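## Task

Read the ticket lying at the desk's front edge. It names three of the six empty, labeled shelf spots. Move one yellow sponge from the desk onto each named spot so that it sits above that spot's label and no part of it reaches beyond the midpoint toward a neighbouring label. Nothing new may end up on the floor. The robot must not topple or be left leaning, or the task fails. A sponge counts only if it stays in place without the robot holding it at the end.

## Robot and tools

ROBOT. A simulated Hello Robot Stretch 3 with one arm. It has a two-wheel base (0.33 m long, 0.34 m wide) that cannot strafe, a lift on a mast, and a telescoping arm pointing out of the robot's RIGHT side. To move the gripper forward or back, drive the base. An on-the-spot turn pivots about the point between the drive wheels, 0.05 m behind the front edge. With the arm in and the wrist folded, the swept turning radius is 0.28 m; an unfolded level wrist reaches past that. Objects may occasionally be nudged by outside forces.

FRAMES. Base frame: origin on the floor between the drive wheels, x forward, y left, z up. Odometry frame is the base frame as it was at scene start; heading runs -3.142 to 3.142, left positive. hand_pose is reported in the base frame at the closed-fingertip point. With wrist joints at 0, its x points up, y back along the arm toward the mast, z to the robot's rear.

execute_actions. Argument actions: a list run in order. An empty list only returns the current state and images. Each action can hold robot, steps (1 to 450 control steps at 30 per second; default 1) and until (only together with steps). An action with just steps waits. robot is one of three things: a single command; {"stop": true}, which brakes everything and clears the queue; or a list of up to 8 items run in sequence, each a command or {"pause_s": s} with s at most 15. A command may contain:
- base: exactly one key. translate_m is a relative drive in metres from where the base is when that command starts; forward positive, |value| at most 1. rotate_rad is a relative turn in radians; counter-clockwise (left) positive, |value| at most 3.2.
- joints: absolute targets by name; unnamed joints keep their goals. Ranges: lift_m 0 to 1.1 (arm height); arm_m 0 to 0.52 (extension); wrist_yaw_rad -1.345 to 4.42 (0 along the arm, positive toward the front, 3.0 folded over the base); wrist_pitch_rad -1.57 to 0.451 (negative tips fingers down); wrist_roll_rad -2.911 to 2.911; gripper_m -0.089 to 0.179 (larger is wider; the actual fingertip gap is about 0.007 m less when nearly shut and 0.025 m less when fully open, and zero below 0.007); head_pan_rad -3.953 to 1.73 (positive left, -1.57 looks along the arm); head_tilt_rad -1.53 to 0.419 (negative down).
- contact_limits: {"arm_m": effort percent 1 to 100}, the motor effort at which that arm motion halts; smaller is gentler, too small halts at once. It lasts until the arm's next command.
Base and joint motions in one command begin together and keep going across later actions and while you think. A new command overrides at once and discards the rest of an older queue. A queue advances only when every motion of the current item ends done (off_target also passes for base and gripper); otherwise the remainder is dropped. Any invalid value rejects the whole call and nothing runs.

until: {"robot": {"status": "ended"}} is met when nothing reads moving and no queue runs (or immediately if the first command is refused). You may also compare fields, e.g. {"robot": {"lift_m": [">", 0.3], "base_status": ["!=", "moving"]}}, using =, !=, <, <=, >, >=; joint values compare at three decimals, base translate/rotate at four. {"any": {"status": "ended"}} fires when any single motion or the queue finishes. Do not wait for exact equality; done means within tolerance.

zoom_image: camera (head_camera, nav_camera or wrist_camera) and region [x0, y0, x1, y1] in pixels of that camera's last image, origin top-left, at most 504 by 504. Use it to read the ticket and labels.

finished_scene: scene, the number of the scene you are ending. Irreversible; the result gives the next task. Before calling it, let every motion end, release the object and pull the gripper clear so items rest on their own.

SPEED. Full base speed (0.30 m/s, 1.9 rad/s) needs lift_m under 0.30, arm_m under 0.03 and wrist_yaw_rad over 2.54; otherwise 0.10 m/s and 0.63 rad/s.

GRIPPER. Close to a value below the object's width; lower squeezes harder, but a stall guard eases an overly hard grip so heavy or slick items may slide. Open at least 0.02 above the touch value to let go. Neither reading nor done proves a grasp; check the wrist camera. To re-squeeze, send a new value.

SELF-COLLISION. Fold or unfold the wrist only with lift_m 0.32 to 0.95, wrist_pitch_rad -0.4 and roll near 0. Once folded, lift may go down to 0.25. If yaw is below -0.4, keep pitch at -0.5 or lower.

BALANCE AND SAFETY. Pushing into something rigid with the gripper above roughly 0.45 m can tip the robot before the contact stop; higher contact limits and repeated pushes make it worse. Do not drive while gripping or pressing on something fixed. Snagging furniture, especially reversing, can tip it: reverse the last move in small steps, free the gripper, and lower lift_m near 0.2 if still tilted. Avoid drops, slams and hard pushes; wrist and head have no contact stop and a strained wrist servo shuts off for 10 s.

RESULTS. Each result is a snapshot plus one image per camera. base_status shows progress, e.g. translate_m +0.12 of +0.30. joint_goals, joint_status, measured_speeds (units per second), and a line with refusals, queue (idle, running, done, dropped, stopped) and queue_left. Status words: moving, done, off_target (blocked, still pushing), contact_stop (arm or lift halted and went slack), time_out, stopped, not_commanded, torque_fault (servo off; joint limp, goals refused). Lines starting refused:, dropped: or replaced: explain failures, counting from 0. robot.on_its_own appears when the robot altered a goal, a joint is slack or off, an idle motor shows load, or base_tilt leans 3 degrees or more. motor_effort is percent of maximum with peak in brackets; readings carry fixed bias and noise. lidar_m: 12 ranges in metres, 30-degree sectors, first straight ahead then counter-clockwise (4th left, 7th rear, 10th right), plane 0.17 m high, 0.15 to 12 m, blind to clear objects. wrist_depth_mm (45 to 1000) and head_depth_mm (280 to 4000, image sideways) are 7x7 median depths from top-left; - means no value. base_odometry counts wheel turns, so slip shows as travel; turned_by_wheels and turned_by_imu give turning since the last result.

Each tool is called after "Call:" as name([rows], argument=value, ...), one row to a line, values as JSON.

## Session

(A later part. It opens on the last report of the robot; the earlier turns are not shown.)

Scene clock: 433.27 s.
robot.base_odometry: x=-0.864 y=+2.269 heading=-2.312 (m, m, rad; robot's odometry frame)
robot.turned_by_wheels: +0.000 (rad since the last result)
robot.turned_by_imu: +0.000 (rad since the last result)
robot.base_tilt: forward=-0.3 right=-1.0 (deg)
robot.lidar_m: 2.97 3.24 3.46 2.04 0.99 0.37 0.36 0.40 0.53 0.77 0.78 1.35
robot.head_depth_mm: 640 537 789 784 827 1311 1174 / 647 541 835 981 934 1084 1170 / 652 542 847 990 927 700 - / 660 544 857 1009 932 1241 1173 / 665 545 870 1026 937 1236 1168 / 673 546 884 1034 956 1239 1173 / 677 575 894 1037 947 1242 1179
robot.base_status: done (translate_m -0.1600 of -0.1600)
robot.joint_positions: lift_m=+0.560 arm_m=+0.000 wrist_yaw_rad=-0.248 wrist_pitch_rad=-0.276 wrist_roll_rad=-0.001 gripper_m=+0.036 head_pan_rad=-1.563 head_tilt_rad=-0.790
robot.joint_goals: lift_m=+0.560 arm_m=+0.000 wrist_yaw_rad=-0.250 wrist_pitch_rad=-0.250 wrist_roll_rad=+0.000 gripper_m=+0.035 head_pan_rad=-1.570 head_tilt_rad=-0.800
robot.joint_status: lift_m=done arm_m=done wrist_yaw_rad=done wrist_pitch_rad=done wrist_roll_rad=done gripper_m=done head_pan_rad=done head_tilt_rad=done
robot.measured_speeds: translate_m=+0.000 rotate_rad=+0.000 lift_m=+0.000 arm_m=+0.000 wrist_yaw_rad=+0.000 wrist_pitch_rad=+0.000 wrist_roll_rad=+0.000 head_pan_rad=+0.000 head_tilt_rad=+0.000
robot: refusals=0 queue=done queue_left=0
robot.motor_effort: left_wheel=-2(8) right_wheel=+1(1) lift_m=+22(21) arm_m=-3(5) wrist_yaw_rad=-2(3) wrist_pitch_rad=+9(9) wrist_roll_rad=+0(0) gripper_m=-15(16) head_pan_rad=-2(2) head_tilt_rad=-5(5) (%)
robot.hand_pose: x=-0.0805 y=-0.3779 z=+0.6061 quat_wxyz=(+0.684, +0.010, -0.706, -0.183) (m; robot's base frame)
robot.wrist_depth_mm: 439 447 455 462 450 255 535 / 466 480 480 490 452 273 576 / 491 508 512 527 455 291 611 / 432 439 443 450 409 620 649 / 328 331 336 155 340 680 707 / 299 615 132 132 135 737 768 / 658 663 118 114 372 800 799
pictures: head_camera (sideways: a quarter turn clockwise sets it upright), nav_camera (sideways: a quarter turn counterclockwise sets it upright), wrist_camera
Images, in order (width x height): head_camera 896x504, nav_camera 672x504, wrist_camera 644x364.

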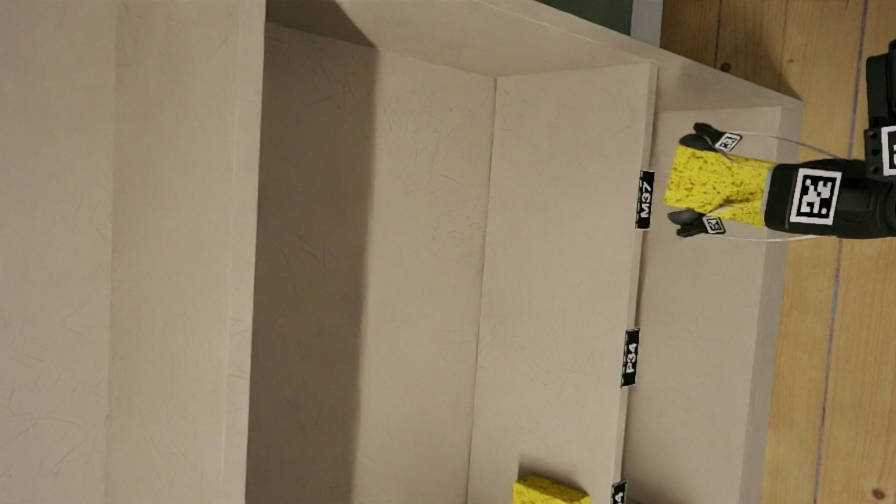

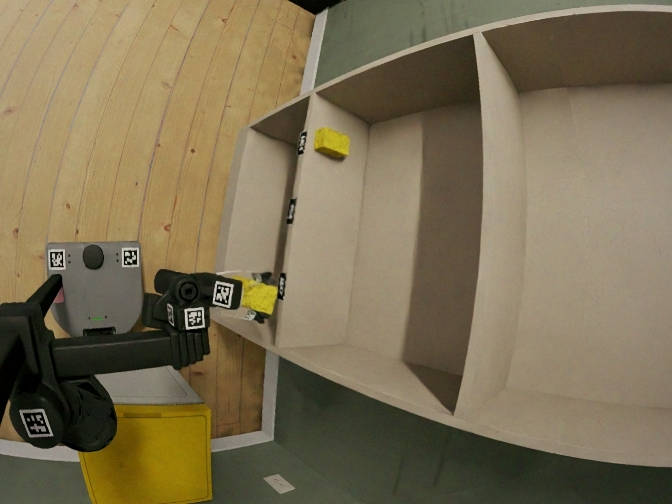

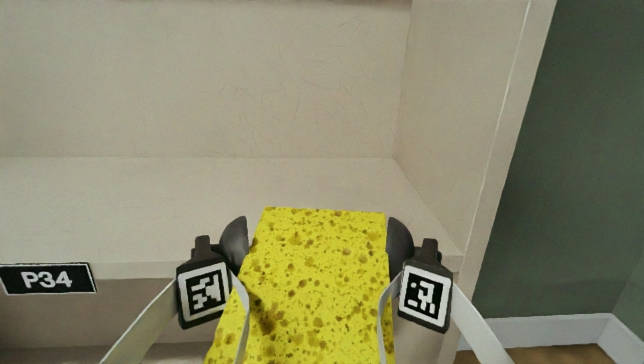

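Call:
execute_actions([
  {"robot":[{"joints":{"wrist_yaw_rad":-0.12}},{"joints":{"arm_m":0.22},"contact_limits":{"arm_m":15}},{"joints":{"lift_m":0.52}}],"steps":450,"until":{"robot":{"status":"ended"}}},
])

Scene clock: 441.03 s.
robot.base_odometry: x=-0.864 y=+2.269 heading=-2.312 (m, m, rad; robot's odometry frame)
robot.turned_by_wheels: +0.000 (rad since the last result)
robot.turned_by_imu: +0.002 (rad since the last result)
robot.base_tilt: forward=-0.4 right=-0.8 (deg)
robot.lidar_m: 2.96 3.24 3.45 2.04 0.99 0.37 0.36 0.40 0.53 0.77 0.78 1.34
robot.head_depth_mm: 640 538 792 784 825 1310 1171 / 644 538 833 979 924 1030 - / 652 542 848 993 953 - 1158 / 660 544 857 1011 930 1198 1170 / 666 545 870 1031 933 1230 1173 / 674 546 881 1032 957 1238 1174 / 676 575 894 1039 949 1237 1175
robot.base_status: done (translate_m -0.1600 of -0.1600)
robot.joint_positions: lift_m=+0.520 arm_m=+0.220 wrist_yaw_rad=-0.121 wrist_pitch_rad=-0.275 wrist_roll_rad=-0.001 gripper_m=+0.036 head_pan_rad=-1.563 head_tilt_rad=-0.790
robot.joint_goals: lift_m=+0.520 arm_m=+0.220 wrist_yaw_rad=-0.120 wrist_pitch_rad=-0.250 wrist_roll_rad=+0.000 gripper_m=+0.035 head_pan_rad=-1.570 head_tilt_rad=-0.800
robot.joint_status: lift_m=done arm_m=done wrist_yaw_rad=done wrist_pitch_rad=done wrist_roll_rad=done gripper_m=done head_pan_rad=done head_tilt_rad=done
robot.measured_speeds: translate_m=+0.000 rotate_rad=+0.000 lift_m=+0.000 arm_m=+0.000 wrist_yaw_rad=+0.000 wrist_pitch_rad=+0.000 wrist_roll_rad=+0.000 head_pan_rad=+0.000 head_tilt_rad=+0.000
robot: refusals=0 queue=done queue_left=0
robot.motor_effort: left_wheel=-2(2) right_wheel=+1(1) lift_m=+21(21) arm_m=+4(3) wrist_yaw_rad=+0(1) wrist_pitch_rad=+9(9) wrist_roll_rad=+0(0) gripper_m=-16(15) head_pan_rad=-2(2) head_tilt_rad=-5(5) (%)
robot.contact_limits: arm_m 15 (drawing in: default 22, maximum 36; extending or still: default 29, maximum 48)
robot.hand_pose: x=-0.0504 y=-0.6029 z=+0.5663 quat_wxyz=(+0.694, +0.055, -0.704, -0.139) (m; robot's base frame)
robot.wrist_depth_mm: 280 279 275 271 266 261 256 / 299 295 290 289 281 278 267 / 318 315 309 305 303 297 266 / 332 330 328 322 319 315 263 / 261 263 267 156 278 280 256 / 210 214 132 132 135 223 224 / 177 178 118 114 172 186 187
pictures: head_camera (sideways: a quarter turn clockwise sets it upright), nav_camera (sideways: a quarter turn counterclockwise sets it upright), wrist_camera
Images, in order (width x height): head_camera 896x504, nav_camera 672x504, wrist_camera 644x364.

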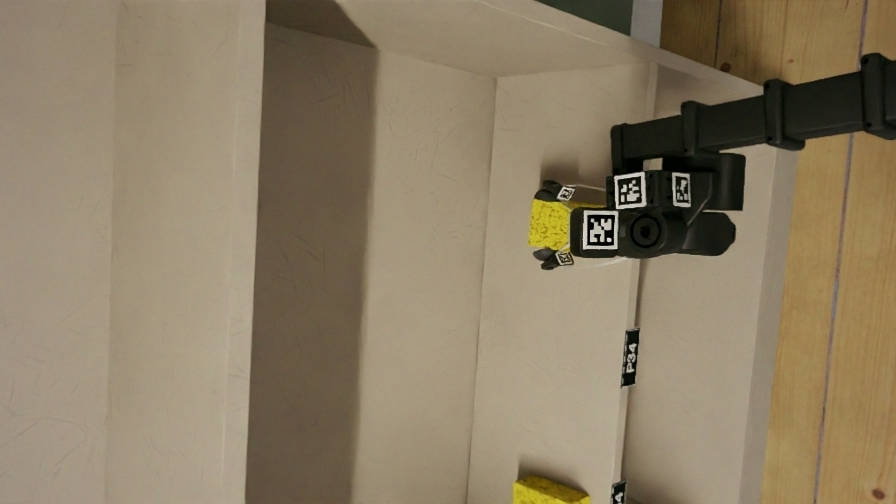

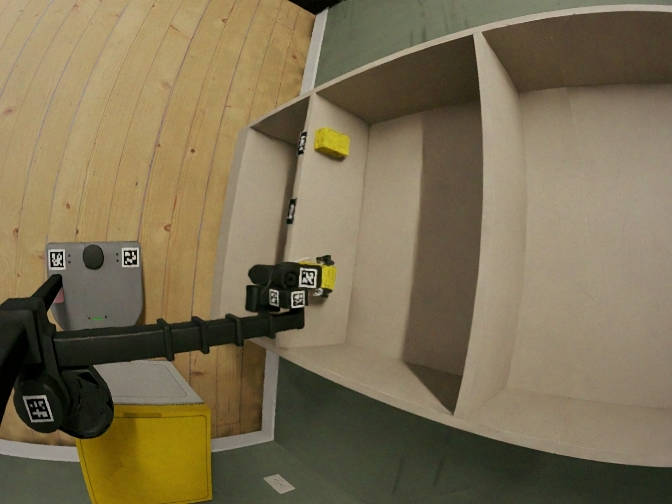

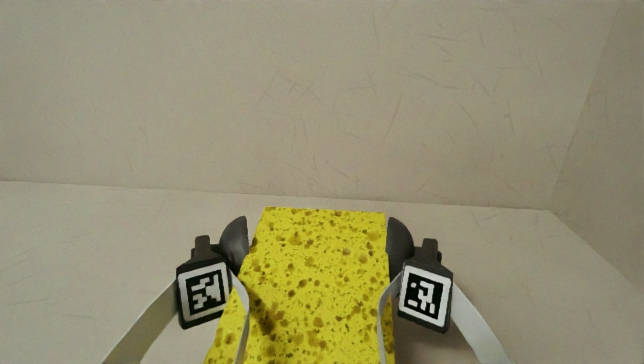

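Call:
execute_actions([
  {"robot":[{"joints":{"arm_m":0.18}},{"joints":{"lift_m":0.495}}],"steps":450,"until":{"robot":{"status":"ended"}}},
])

Scene clock: 446.20 s.
robot.base_odometry: x=-0.864 y=+2.269 heading=-2.312 (m, m, rad; robot's odometry frame)
robot.turned_by_wheels: +0.000 (rad since the last result)
robot.turned_by_imu: +0.001 (rad since the last result)
robot.base_tilt: forward=-0.6 right=-1.0 (deg)
robot.lidar_m: 2.97 3.23 3.46 2.04 1.00 0.37 0.36 0.40 0.53 0.77 0.78 1.35
robot.head_depth_mm: 640 539 789 783 824 1308 1169 / 646 541 834 980 926 1035 - / 651 542 847 996 933 - 1153 / 660 544 860 1008 953 1228 1170 / 666 545 868 1028 934 1235 1173 / 674 547 883 1035 961 1231 1179 / 676 575 898 1037 952 1237 1170
robot.base_status: done (translate_m -0.1600 of -0.1600)
robot.joint_positions: lift_m=+0.496 arm_m=+0.180 wrist_yaw_rad=-0.122 wrist_pitch_rad=-0.225 wrist_roll_rad=-0.001 gripper_m=+0.036 head_pan_rad=-1.563 head_tilt_rad=-0.790
robot.joint_goals: lift_m=+0.495 arm_m=+0.180 wrist_yaw_rad=-0.120 wrist_pitch_rad=-0.250 wrist_roll_rad=+0.000 gripper_m=+0.035 head_pan_rad=-1.570 head_tilt_rad=-0.800
robot.joint_status: lift_m=done arm_m=done wrist_yaw_rad=done wrist_pitch_rad=done wrist_roll_rad=done gripper_m=done head_pan_rad=done head_tilt_rad=done
robot.measured_speeds: translate_m=+0.000 rotate_rad=+0.000 lift_m=+0.000 arm_m=+0.000 wrist_yaw_rad=+0.000 wrist_pitch_rad=+0.000 wrist_roll_rad=+0.000 head_pan_rad=+0.000 head_tilt_rad=+0.000
robot: refusals=0 queue=done queue_left=0
robot.motor_effort: left_wheel=-2(2) right_wheel=+1(1) lift_m=+16(22) arm_m=-4(7) wrist_yaw_rad=+1(1) wrist_pitch_rad=-9(10) wrist_roll_rad=+0(0) gripper_m=-16(15) head_pan_rad=-2(3) head_tilt_rad=-5(5) (%)
robot.hand_pose: x=-0.0512 y=-0.5679 z=+0.5537 quat_wxyz=(+0.697, +0.037, -0.705, -0.122) (m; robot's base frame)
robot.wrist_depth_mm: 318 313 311 303 300 296 264 / 338 331 328 321 318 314 260 / 357 350 343 341 336 329 257 / 336 344 350 354 347 344 256 / 246 250 257 163 273 268 244 / 196 199 129 132 134 208 211 / 162 164 113 110 158 171 172
pictures: head_camera (sideways: a quarter turn clockwise sets it upright), nav_camera (sideways: a quarter turn counterclockwise sets it upright), wrist_camera
Images, in order (width x height): head_camera 896x504, nav_camera 672x504, wrist_camera 644x364.

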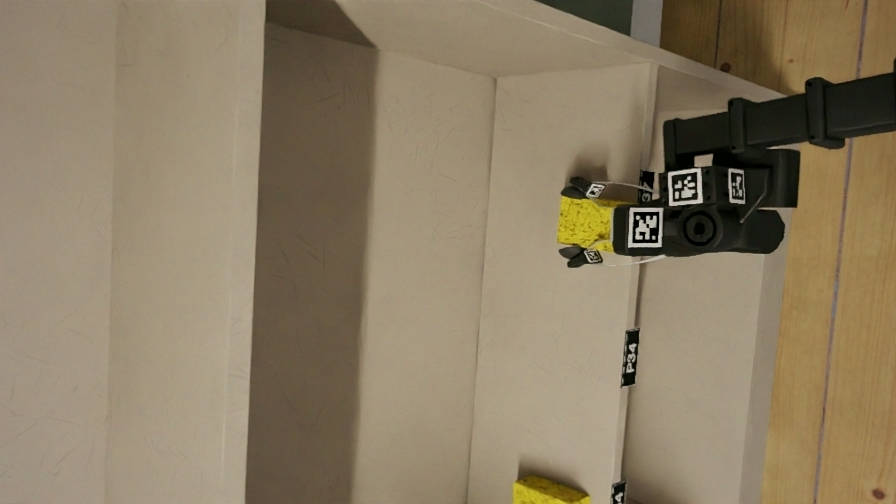

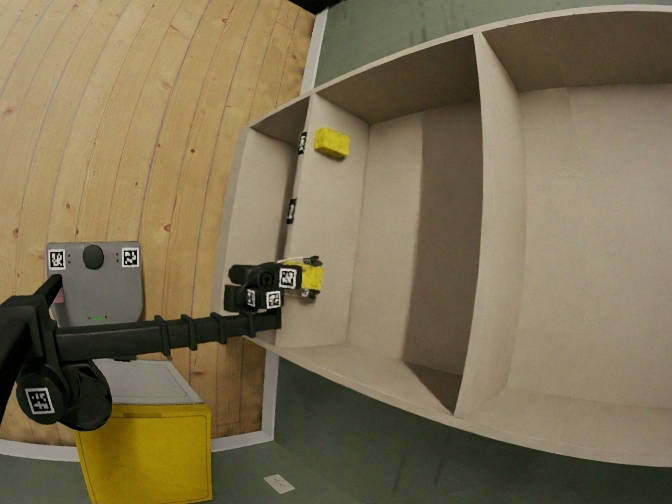

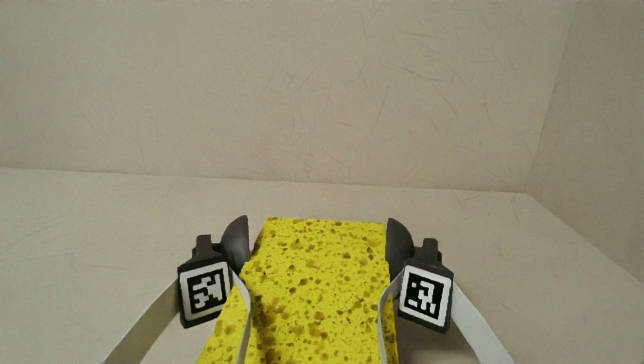

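Call:
execute_actions([
  {"robot":[{"joints":{"lift_m":0.515}},{"joints":{"arm_m":0.205}},{"joints":{"lift_m":0.505}},{"joints":{"gripper_m":0.11}},{"joints":{"lift_m":0.525}},{"joints":{"arm_m":0.0}}],"steps":450,"until":{"robot":{"status":"ended"}}},
])

Scene clock: 455.73 s.
robot.base_odometry: x=-0.864 y=+2.269 heading=-2.312 (m, m, rad; robot's odometry frame)
robot.turned_by_wheels: +0.000 (rad since the last result)
robot.turned_by_imu: +0.002 (rad since the last result)
robot.base_tilt: forward=-0.4 right=-0.8 (deg)
robot.lidar_m: 2.96 3.23 3.46 2.04 1.00 0.37 0.36 0.40 0.53 0.77 0.78 1.34
robot.head_depth_mm: 638 537 792 783 824 1314 1169 / 645 540 836 979 929 1162 1168 / 654 542 848 996 927 1205 1164 / 655 543 857 1015 912 1236 1170 / 667 545 871 1025 937 1233 1173 / 673 548 881 1038 954 1245 1179 / 679 576 896 1038 951 1243 1174
robot.base_status: done (translate_m -0.1600 of -0.1600)
robot.joint_positions: lift_m=+0.525 arm_m=+0.000 wrist_yaw_rad=-0.121 wrist_pitch_rad=-0.265 wrist_roll_rad=-0.001 gripper_m=+0.110 head_pan_rad=-1.563 head_tilt_rad=-0.790
robot.joint_goals: lift_m=+0.525 arm_m=+0.000 wrist_yaw_rad=-0.120 wrist_pitch_rad=-0.250 wrist_roll_rad=+0.000 gripper_m=+0.110 head_pan_rad=-1.570 head_tilt_rad=-0.800
robot.joint_status: lift_m=done arm_m=done wrist_yaw_rad=done wrist_pitch_rad=done wrist_roll_rad=done gripper_m=done head_pan_rad=done head_tilt_rad=done
robot.measured_speeds: translate_m=+0.000 rotate_rad=+0.000 lift_m=+0.000 arm_m=+0.000 wrist_yaw_rad=+0.000 wrist_pitch_rad=+0.000 wrist_roll_rad=+0.000 head_pan_rad=+0.000 head_tilt_rad=+0.000
robot: refusals=0 queue=done queue_left=0
robot.motor_effort: left_wheel=-2(3) right_wheel=+1(1) lift_m=+41(42) arm_m=-5(3) wrist_yaw_rad=+0(1) wrist_pitch_rad=+5(9) wrist_roll_rad=+1(0) gripper_m=+0(77) head_pan_rad=-3(2) head_tilt_rad=-5(5) (%)
robot.hand_pose: x=-0.0505 y=-0.3845 z=+0.5729 quat_wxyz=(+0.695, +0.051, -0.705, -0.136) (m; robot's base frame)
robot.wrist_depth_mm: 478 476 465 464 452 358 228 / 509 507 500 489 476 351 249 / 529 528 516 521 507 343 264 / 362 368 355 318 391 337 567 / 309 307 301 294 306 290 615 / 670 664 656 647 637 308 667 / 662 636 665 672 660 382 712
pictures: head_camera (sideways: a quarter turn clockwise sets it upright), nav_camera (sideways: a quarter turn counterclockwise sets it upright), wrist_camera
Images, in order (width x height): head_camera 896x504, nav_camera 672x504, wrist_camera 644x364.

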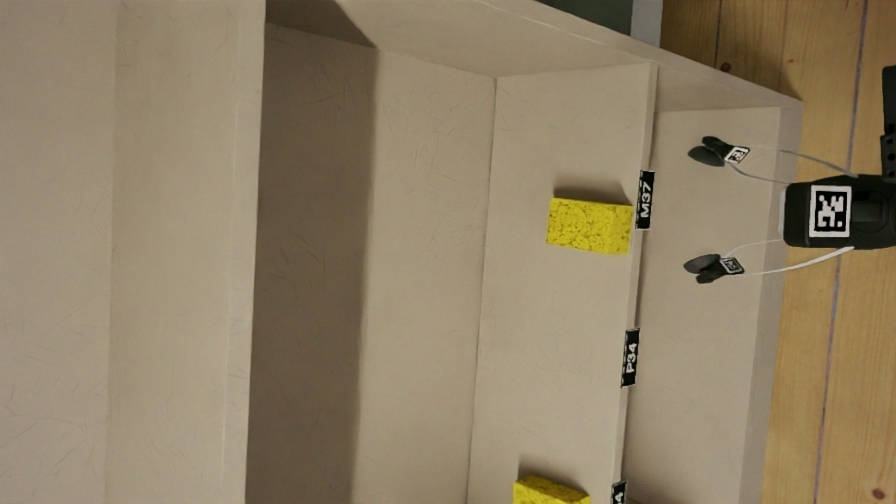

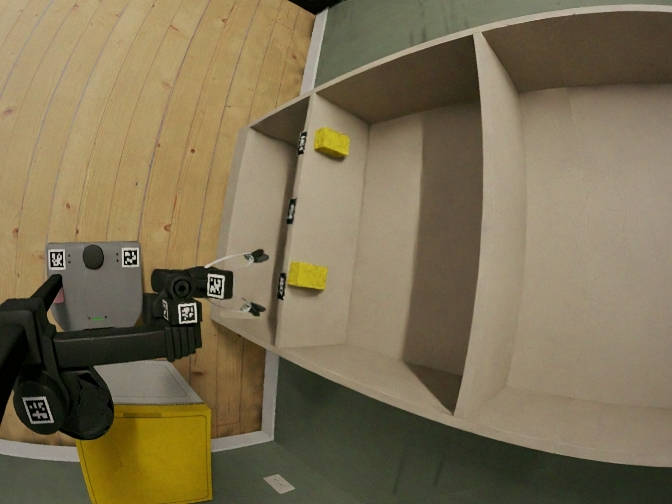

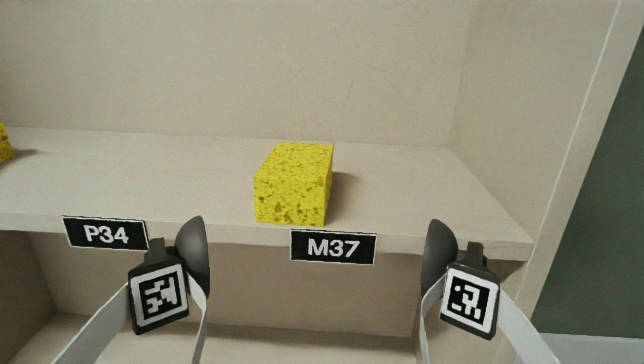

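Call:
execute_actions([
  {"robot":[{"base":{"translate_m":0.095},"joints":{"gripper_m":0.0}},{"joints":{"arm_m":0.19,"lift_m":0.515},"contact_limits":{"arm_m":12}}],"steps":450,"until":{"robot":{"status":"ended"}}},
])

Scene clock: 465.13 s.
robot.base_odometry: x=-0.928 y=+2.199 heading=-2.312 (m, m, rad; robot's odometry frame)
robot.turned_by_wheels: +0.000 (rad since the last result)
robot.turned_by_imu: +0.003 (rad since the last result)
robot.base_tilt: forward=-0.4 right=-0.9 (deg)
robot.lidar_m: 2.88 3.12 3.46 2.27 1.11 0.46 0.46 0.51 0.58 0.78 0.72 1.37
robot.head_depth_mm: 654 538 840 981 928 1088 1161 / 661 540 853 1003 929 1229 - / 665 541 861 1013 912 - 1166 / 669 570 879 1031 955 1236 1166 / 673 573 886 1037 954 1236 1167 / 677 574 902 1043 950 1249 1178 / 684 574 915 1053 948 1239 1172
robot.base_status: done (translate_m +0.0950 of +0.0950)
robot.joint_positions: lift_m=+0.515 arm_m=+0.190 wrist_yaw_rad=-0.120 wrist_pitch_rad=-0.266 wrist_roll_rad=-0.001 gripper_m=+0.000 head_pan_rad=-1.563 head_tilt_rad=-0.790
robot.joint_goals: lift_m=+0.515 arm_m=+0.190 wrist_yaw_rad=-0.120 wrist_pitch_rad=-0.250 wrist_roll_rad=+0.000 gripper_m=+0.000 head_pan_rad=-1.570 head_tilt_rad=-0.800
robot.joint_status: lift_m=done arm_m=done wrist_yaw_rad=done wrist_pitch_rad=done wrist_roll_rad=done gripper_m=done head_pan_rad=done head_tilt_rad=done
robot.measured_speeds: translate_m=+0.000 rotate_rad=+0.000 lift_m=+0.000 arm_m=+0.000 wrist_yaw_rad=+0.000 wrist_pitch_rad=+0.000 wrist_roll_rad=+0.000 head_pan_rad=+0.000 head_tilt_rad=+0.000
robot: refusals=0 queue=done queue_left=0
robot.motor_effort: left_wheel=-3(3) right_wheel=+1(3) lift_m=+21(40) arm_m=+2(0) wrist_yaw_rad=+0(0) wrist_pitch_rad=+5(5) wrist_roll_rad=+0(1) gripper_m=-4(81) head_pan_rad=-3(0) head_tilt_rad=-5(5) (%)
robot.contact_limits: arm_m 12 (drawing in: default 22, maximum 36; extending or still: default 29, maximum 48)
robot.hand_pose: x=-0.0505 y=-0.5738 z=+0.5636 quat_wxyz=(+0.695, +0.052, -0.705, -0.136) (m; robot's base frame)
robot.wrist_depth_mm: 323 318 315 311 305 300 296 / 342 339 333 328 321 317 313 / 365 360 354 349 342 341 330 / 339 346 351 356 357 351 345 / 257 261 266 297 258 193 283 / 207 209 219 - 198 154 214 / 174 175 177 178 168 128 129
pictures: head_camera (sideways: a quarter turn clockwise sets it upright), nav_camera (sideways: a quarter turn counterclockwise sets it upright), wrist_camera
Images, in order (width x height): head_camera 896x504, nav_camera 672x504, wrist_camera 644x364.

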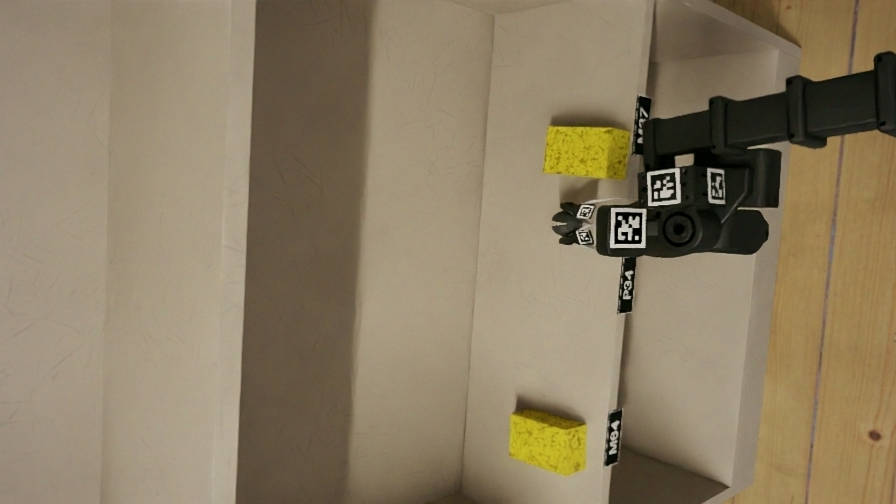

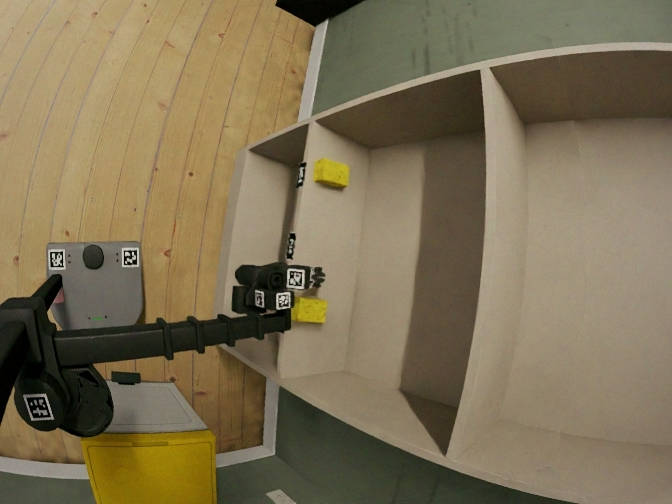

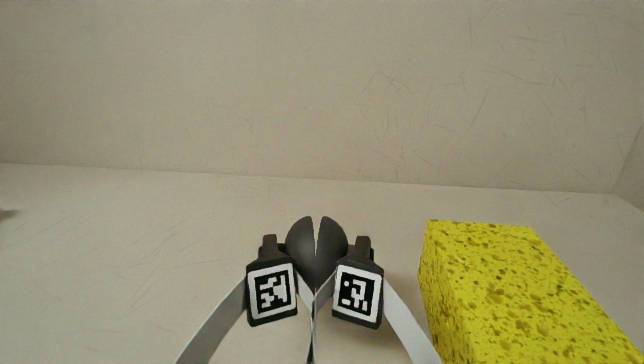

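Call:
execute_actions([
  {"robot":[{"base":{"translate_m":-0.062}},{"base":{"translate_m":0.03}},{"joints":{"arm_m":0.0,"lift_m":0.53}}],"steps":450,"until":{"robot":{"status":"ended"}}},
])

Scene clock: 472.27 s.
robot.base_odometry: x=-0.906 y=+2.223 heading=-2.312 (m, m, rad; robot's odometry frame)
robot.turned_by_wheels: +0.000 (rad since the last result)
robot.turned_by_imu: +0.001 (rad since the last result)
robot.base_tilt: forward=-0.6 right=-0.9 (deg)
robot.lidar_m: 2.91 3.16 3.43 2.20 1.08 0.43 0.43 0.47 0.56 0.78 0.74 1.37
robot.head_depth_mm: 648 538 837 956 905 1056 1168 / 653 540 846 996 926 1207 1162 / 661 542 858 1012 897 1228 1172 / 667 544 868 1022 934 1237 1176 / 674 573 879 1035 935 1235 1174 / 676 576 892 1038 958 1240 1173 / 678 575 905 1049 924 1242 1179
robot.base_status: done (translate_m +0.0300 of +0.0300)
robot.joint_positions: lift_m=+0.530 arm_m=+0.000 wrist_yaw_rad=-0.120 wrist_pitch_rad=-0.266 wrist_roll_rad=-0.001 gripper_m=+0.000 head_pan_rad=-1.563 head_tilt_rad=-0.790
robot.joint_goals: lift_m=+0.530 arm_m=+0.000 wrist_yaw_rad=-0.120 wrist_pitch_rad=-0.250 wrist_roll_rad=+0.000 gripper_m=+0.000 head_pan_rad=-1.570 head_tilt_rad=-0.800
robot.joint_status: lift_m=done arm_m=done wrist_yaw_rad=done wrist_pitch_rad=done wrist_roll_rad=done gripper_m=done head_pan_rad=done head_tilt_rad=done
robot.measured_speeds: translate_m=+0.000 rotate_rad=+0.000 lift_m=+0.000 arm_m=+0.000 wrist_yaw_rad=+0.000 wrist_pitch_rad=+0.000 wrist_roll_rad=+0.000 head_pan_rad=+0.000 head_tilt_rad=+0.000
robot: refusals=0 queue=done queue_left=0
robot.motor_effort: left_wheel=-2(6) right_wheel=+1(4) lift_m=+41(44) arm_m=-4(6) wrist_yaw_rad=+0(1) wrist_pitch_rad=+5(5) wrist_roll_rad=+0(0) gripper_m=-3(3) head_pan_rad=-1(2) head_tilt_rad=-5(5) (%)
robot.hand_pose: x=-0.0504 y=-0.3845 z=+0.5778 quat_wxyz=(+0.695, +0.052, -0.705, -0.136) (m; robot's base frame)
robot.wrist_depth_mm: 493 488 479 469 468 451 310 / 526 515 503 496 492 479 307 / 510 533 529 530 517 470 302 / 368 379 388 392 337 399 299 / 567 317 316 308 301 305 299 / 627 680 660 - 637 447 341 / 617 664 672 687 670 439 713
pictures: head_camera (sideways: a quarter turn clockwise sets it upright), nav_camera (sideways: a quarter turn counterclockwise sets it upright), wrist_camera
Images, in order (width x height): head_camera 896x504, nav_camera 672x504, wrist_camera 644x364.

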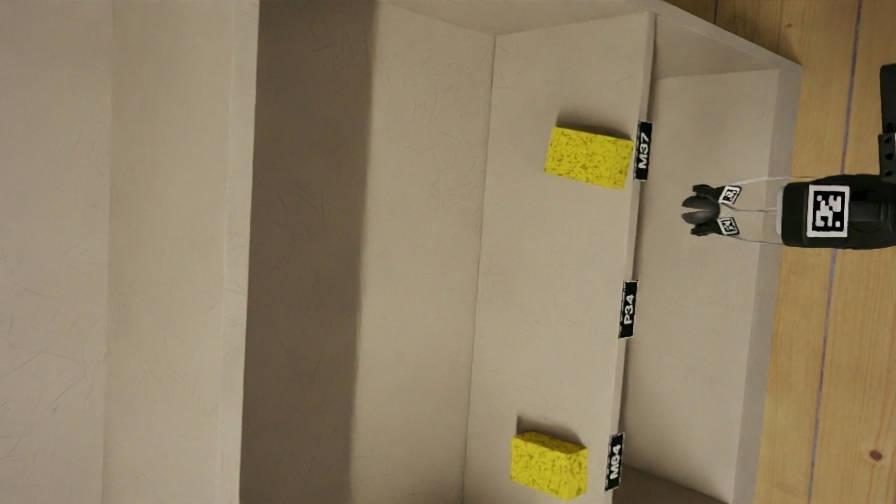

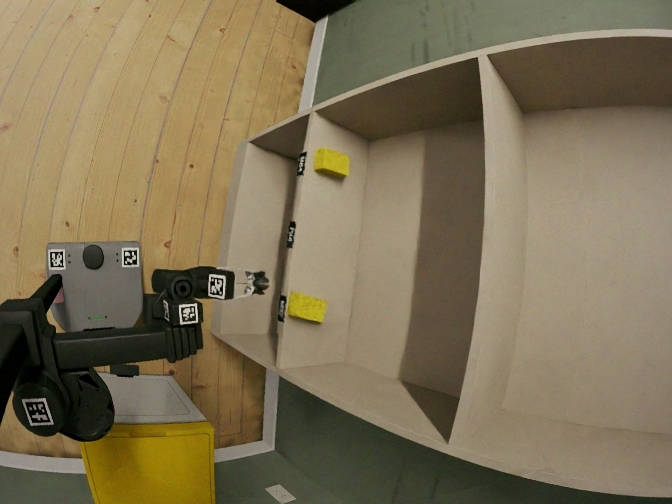

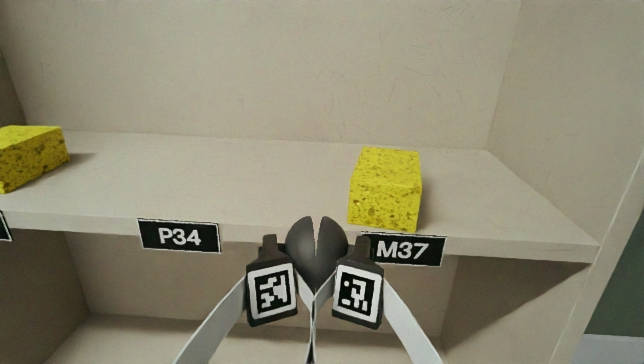

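Aligned now.

Call:
finished_scene(scene=2)

The scene is finished: the task was done.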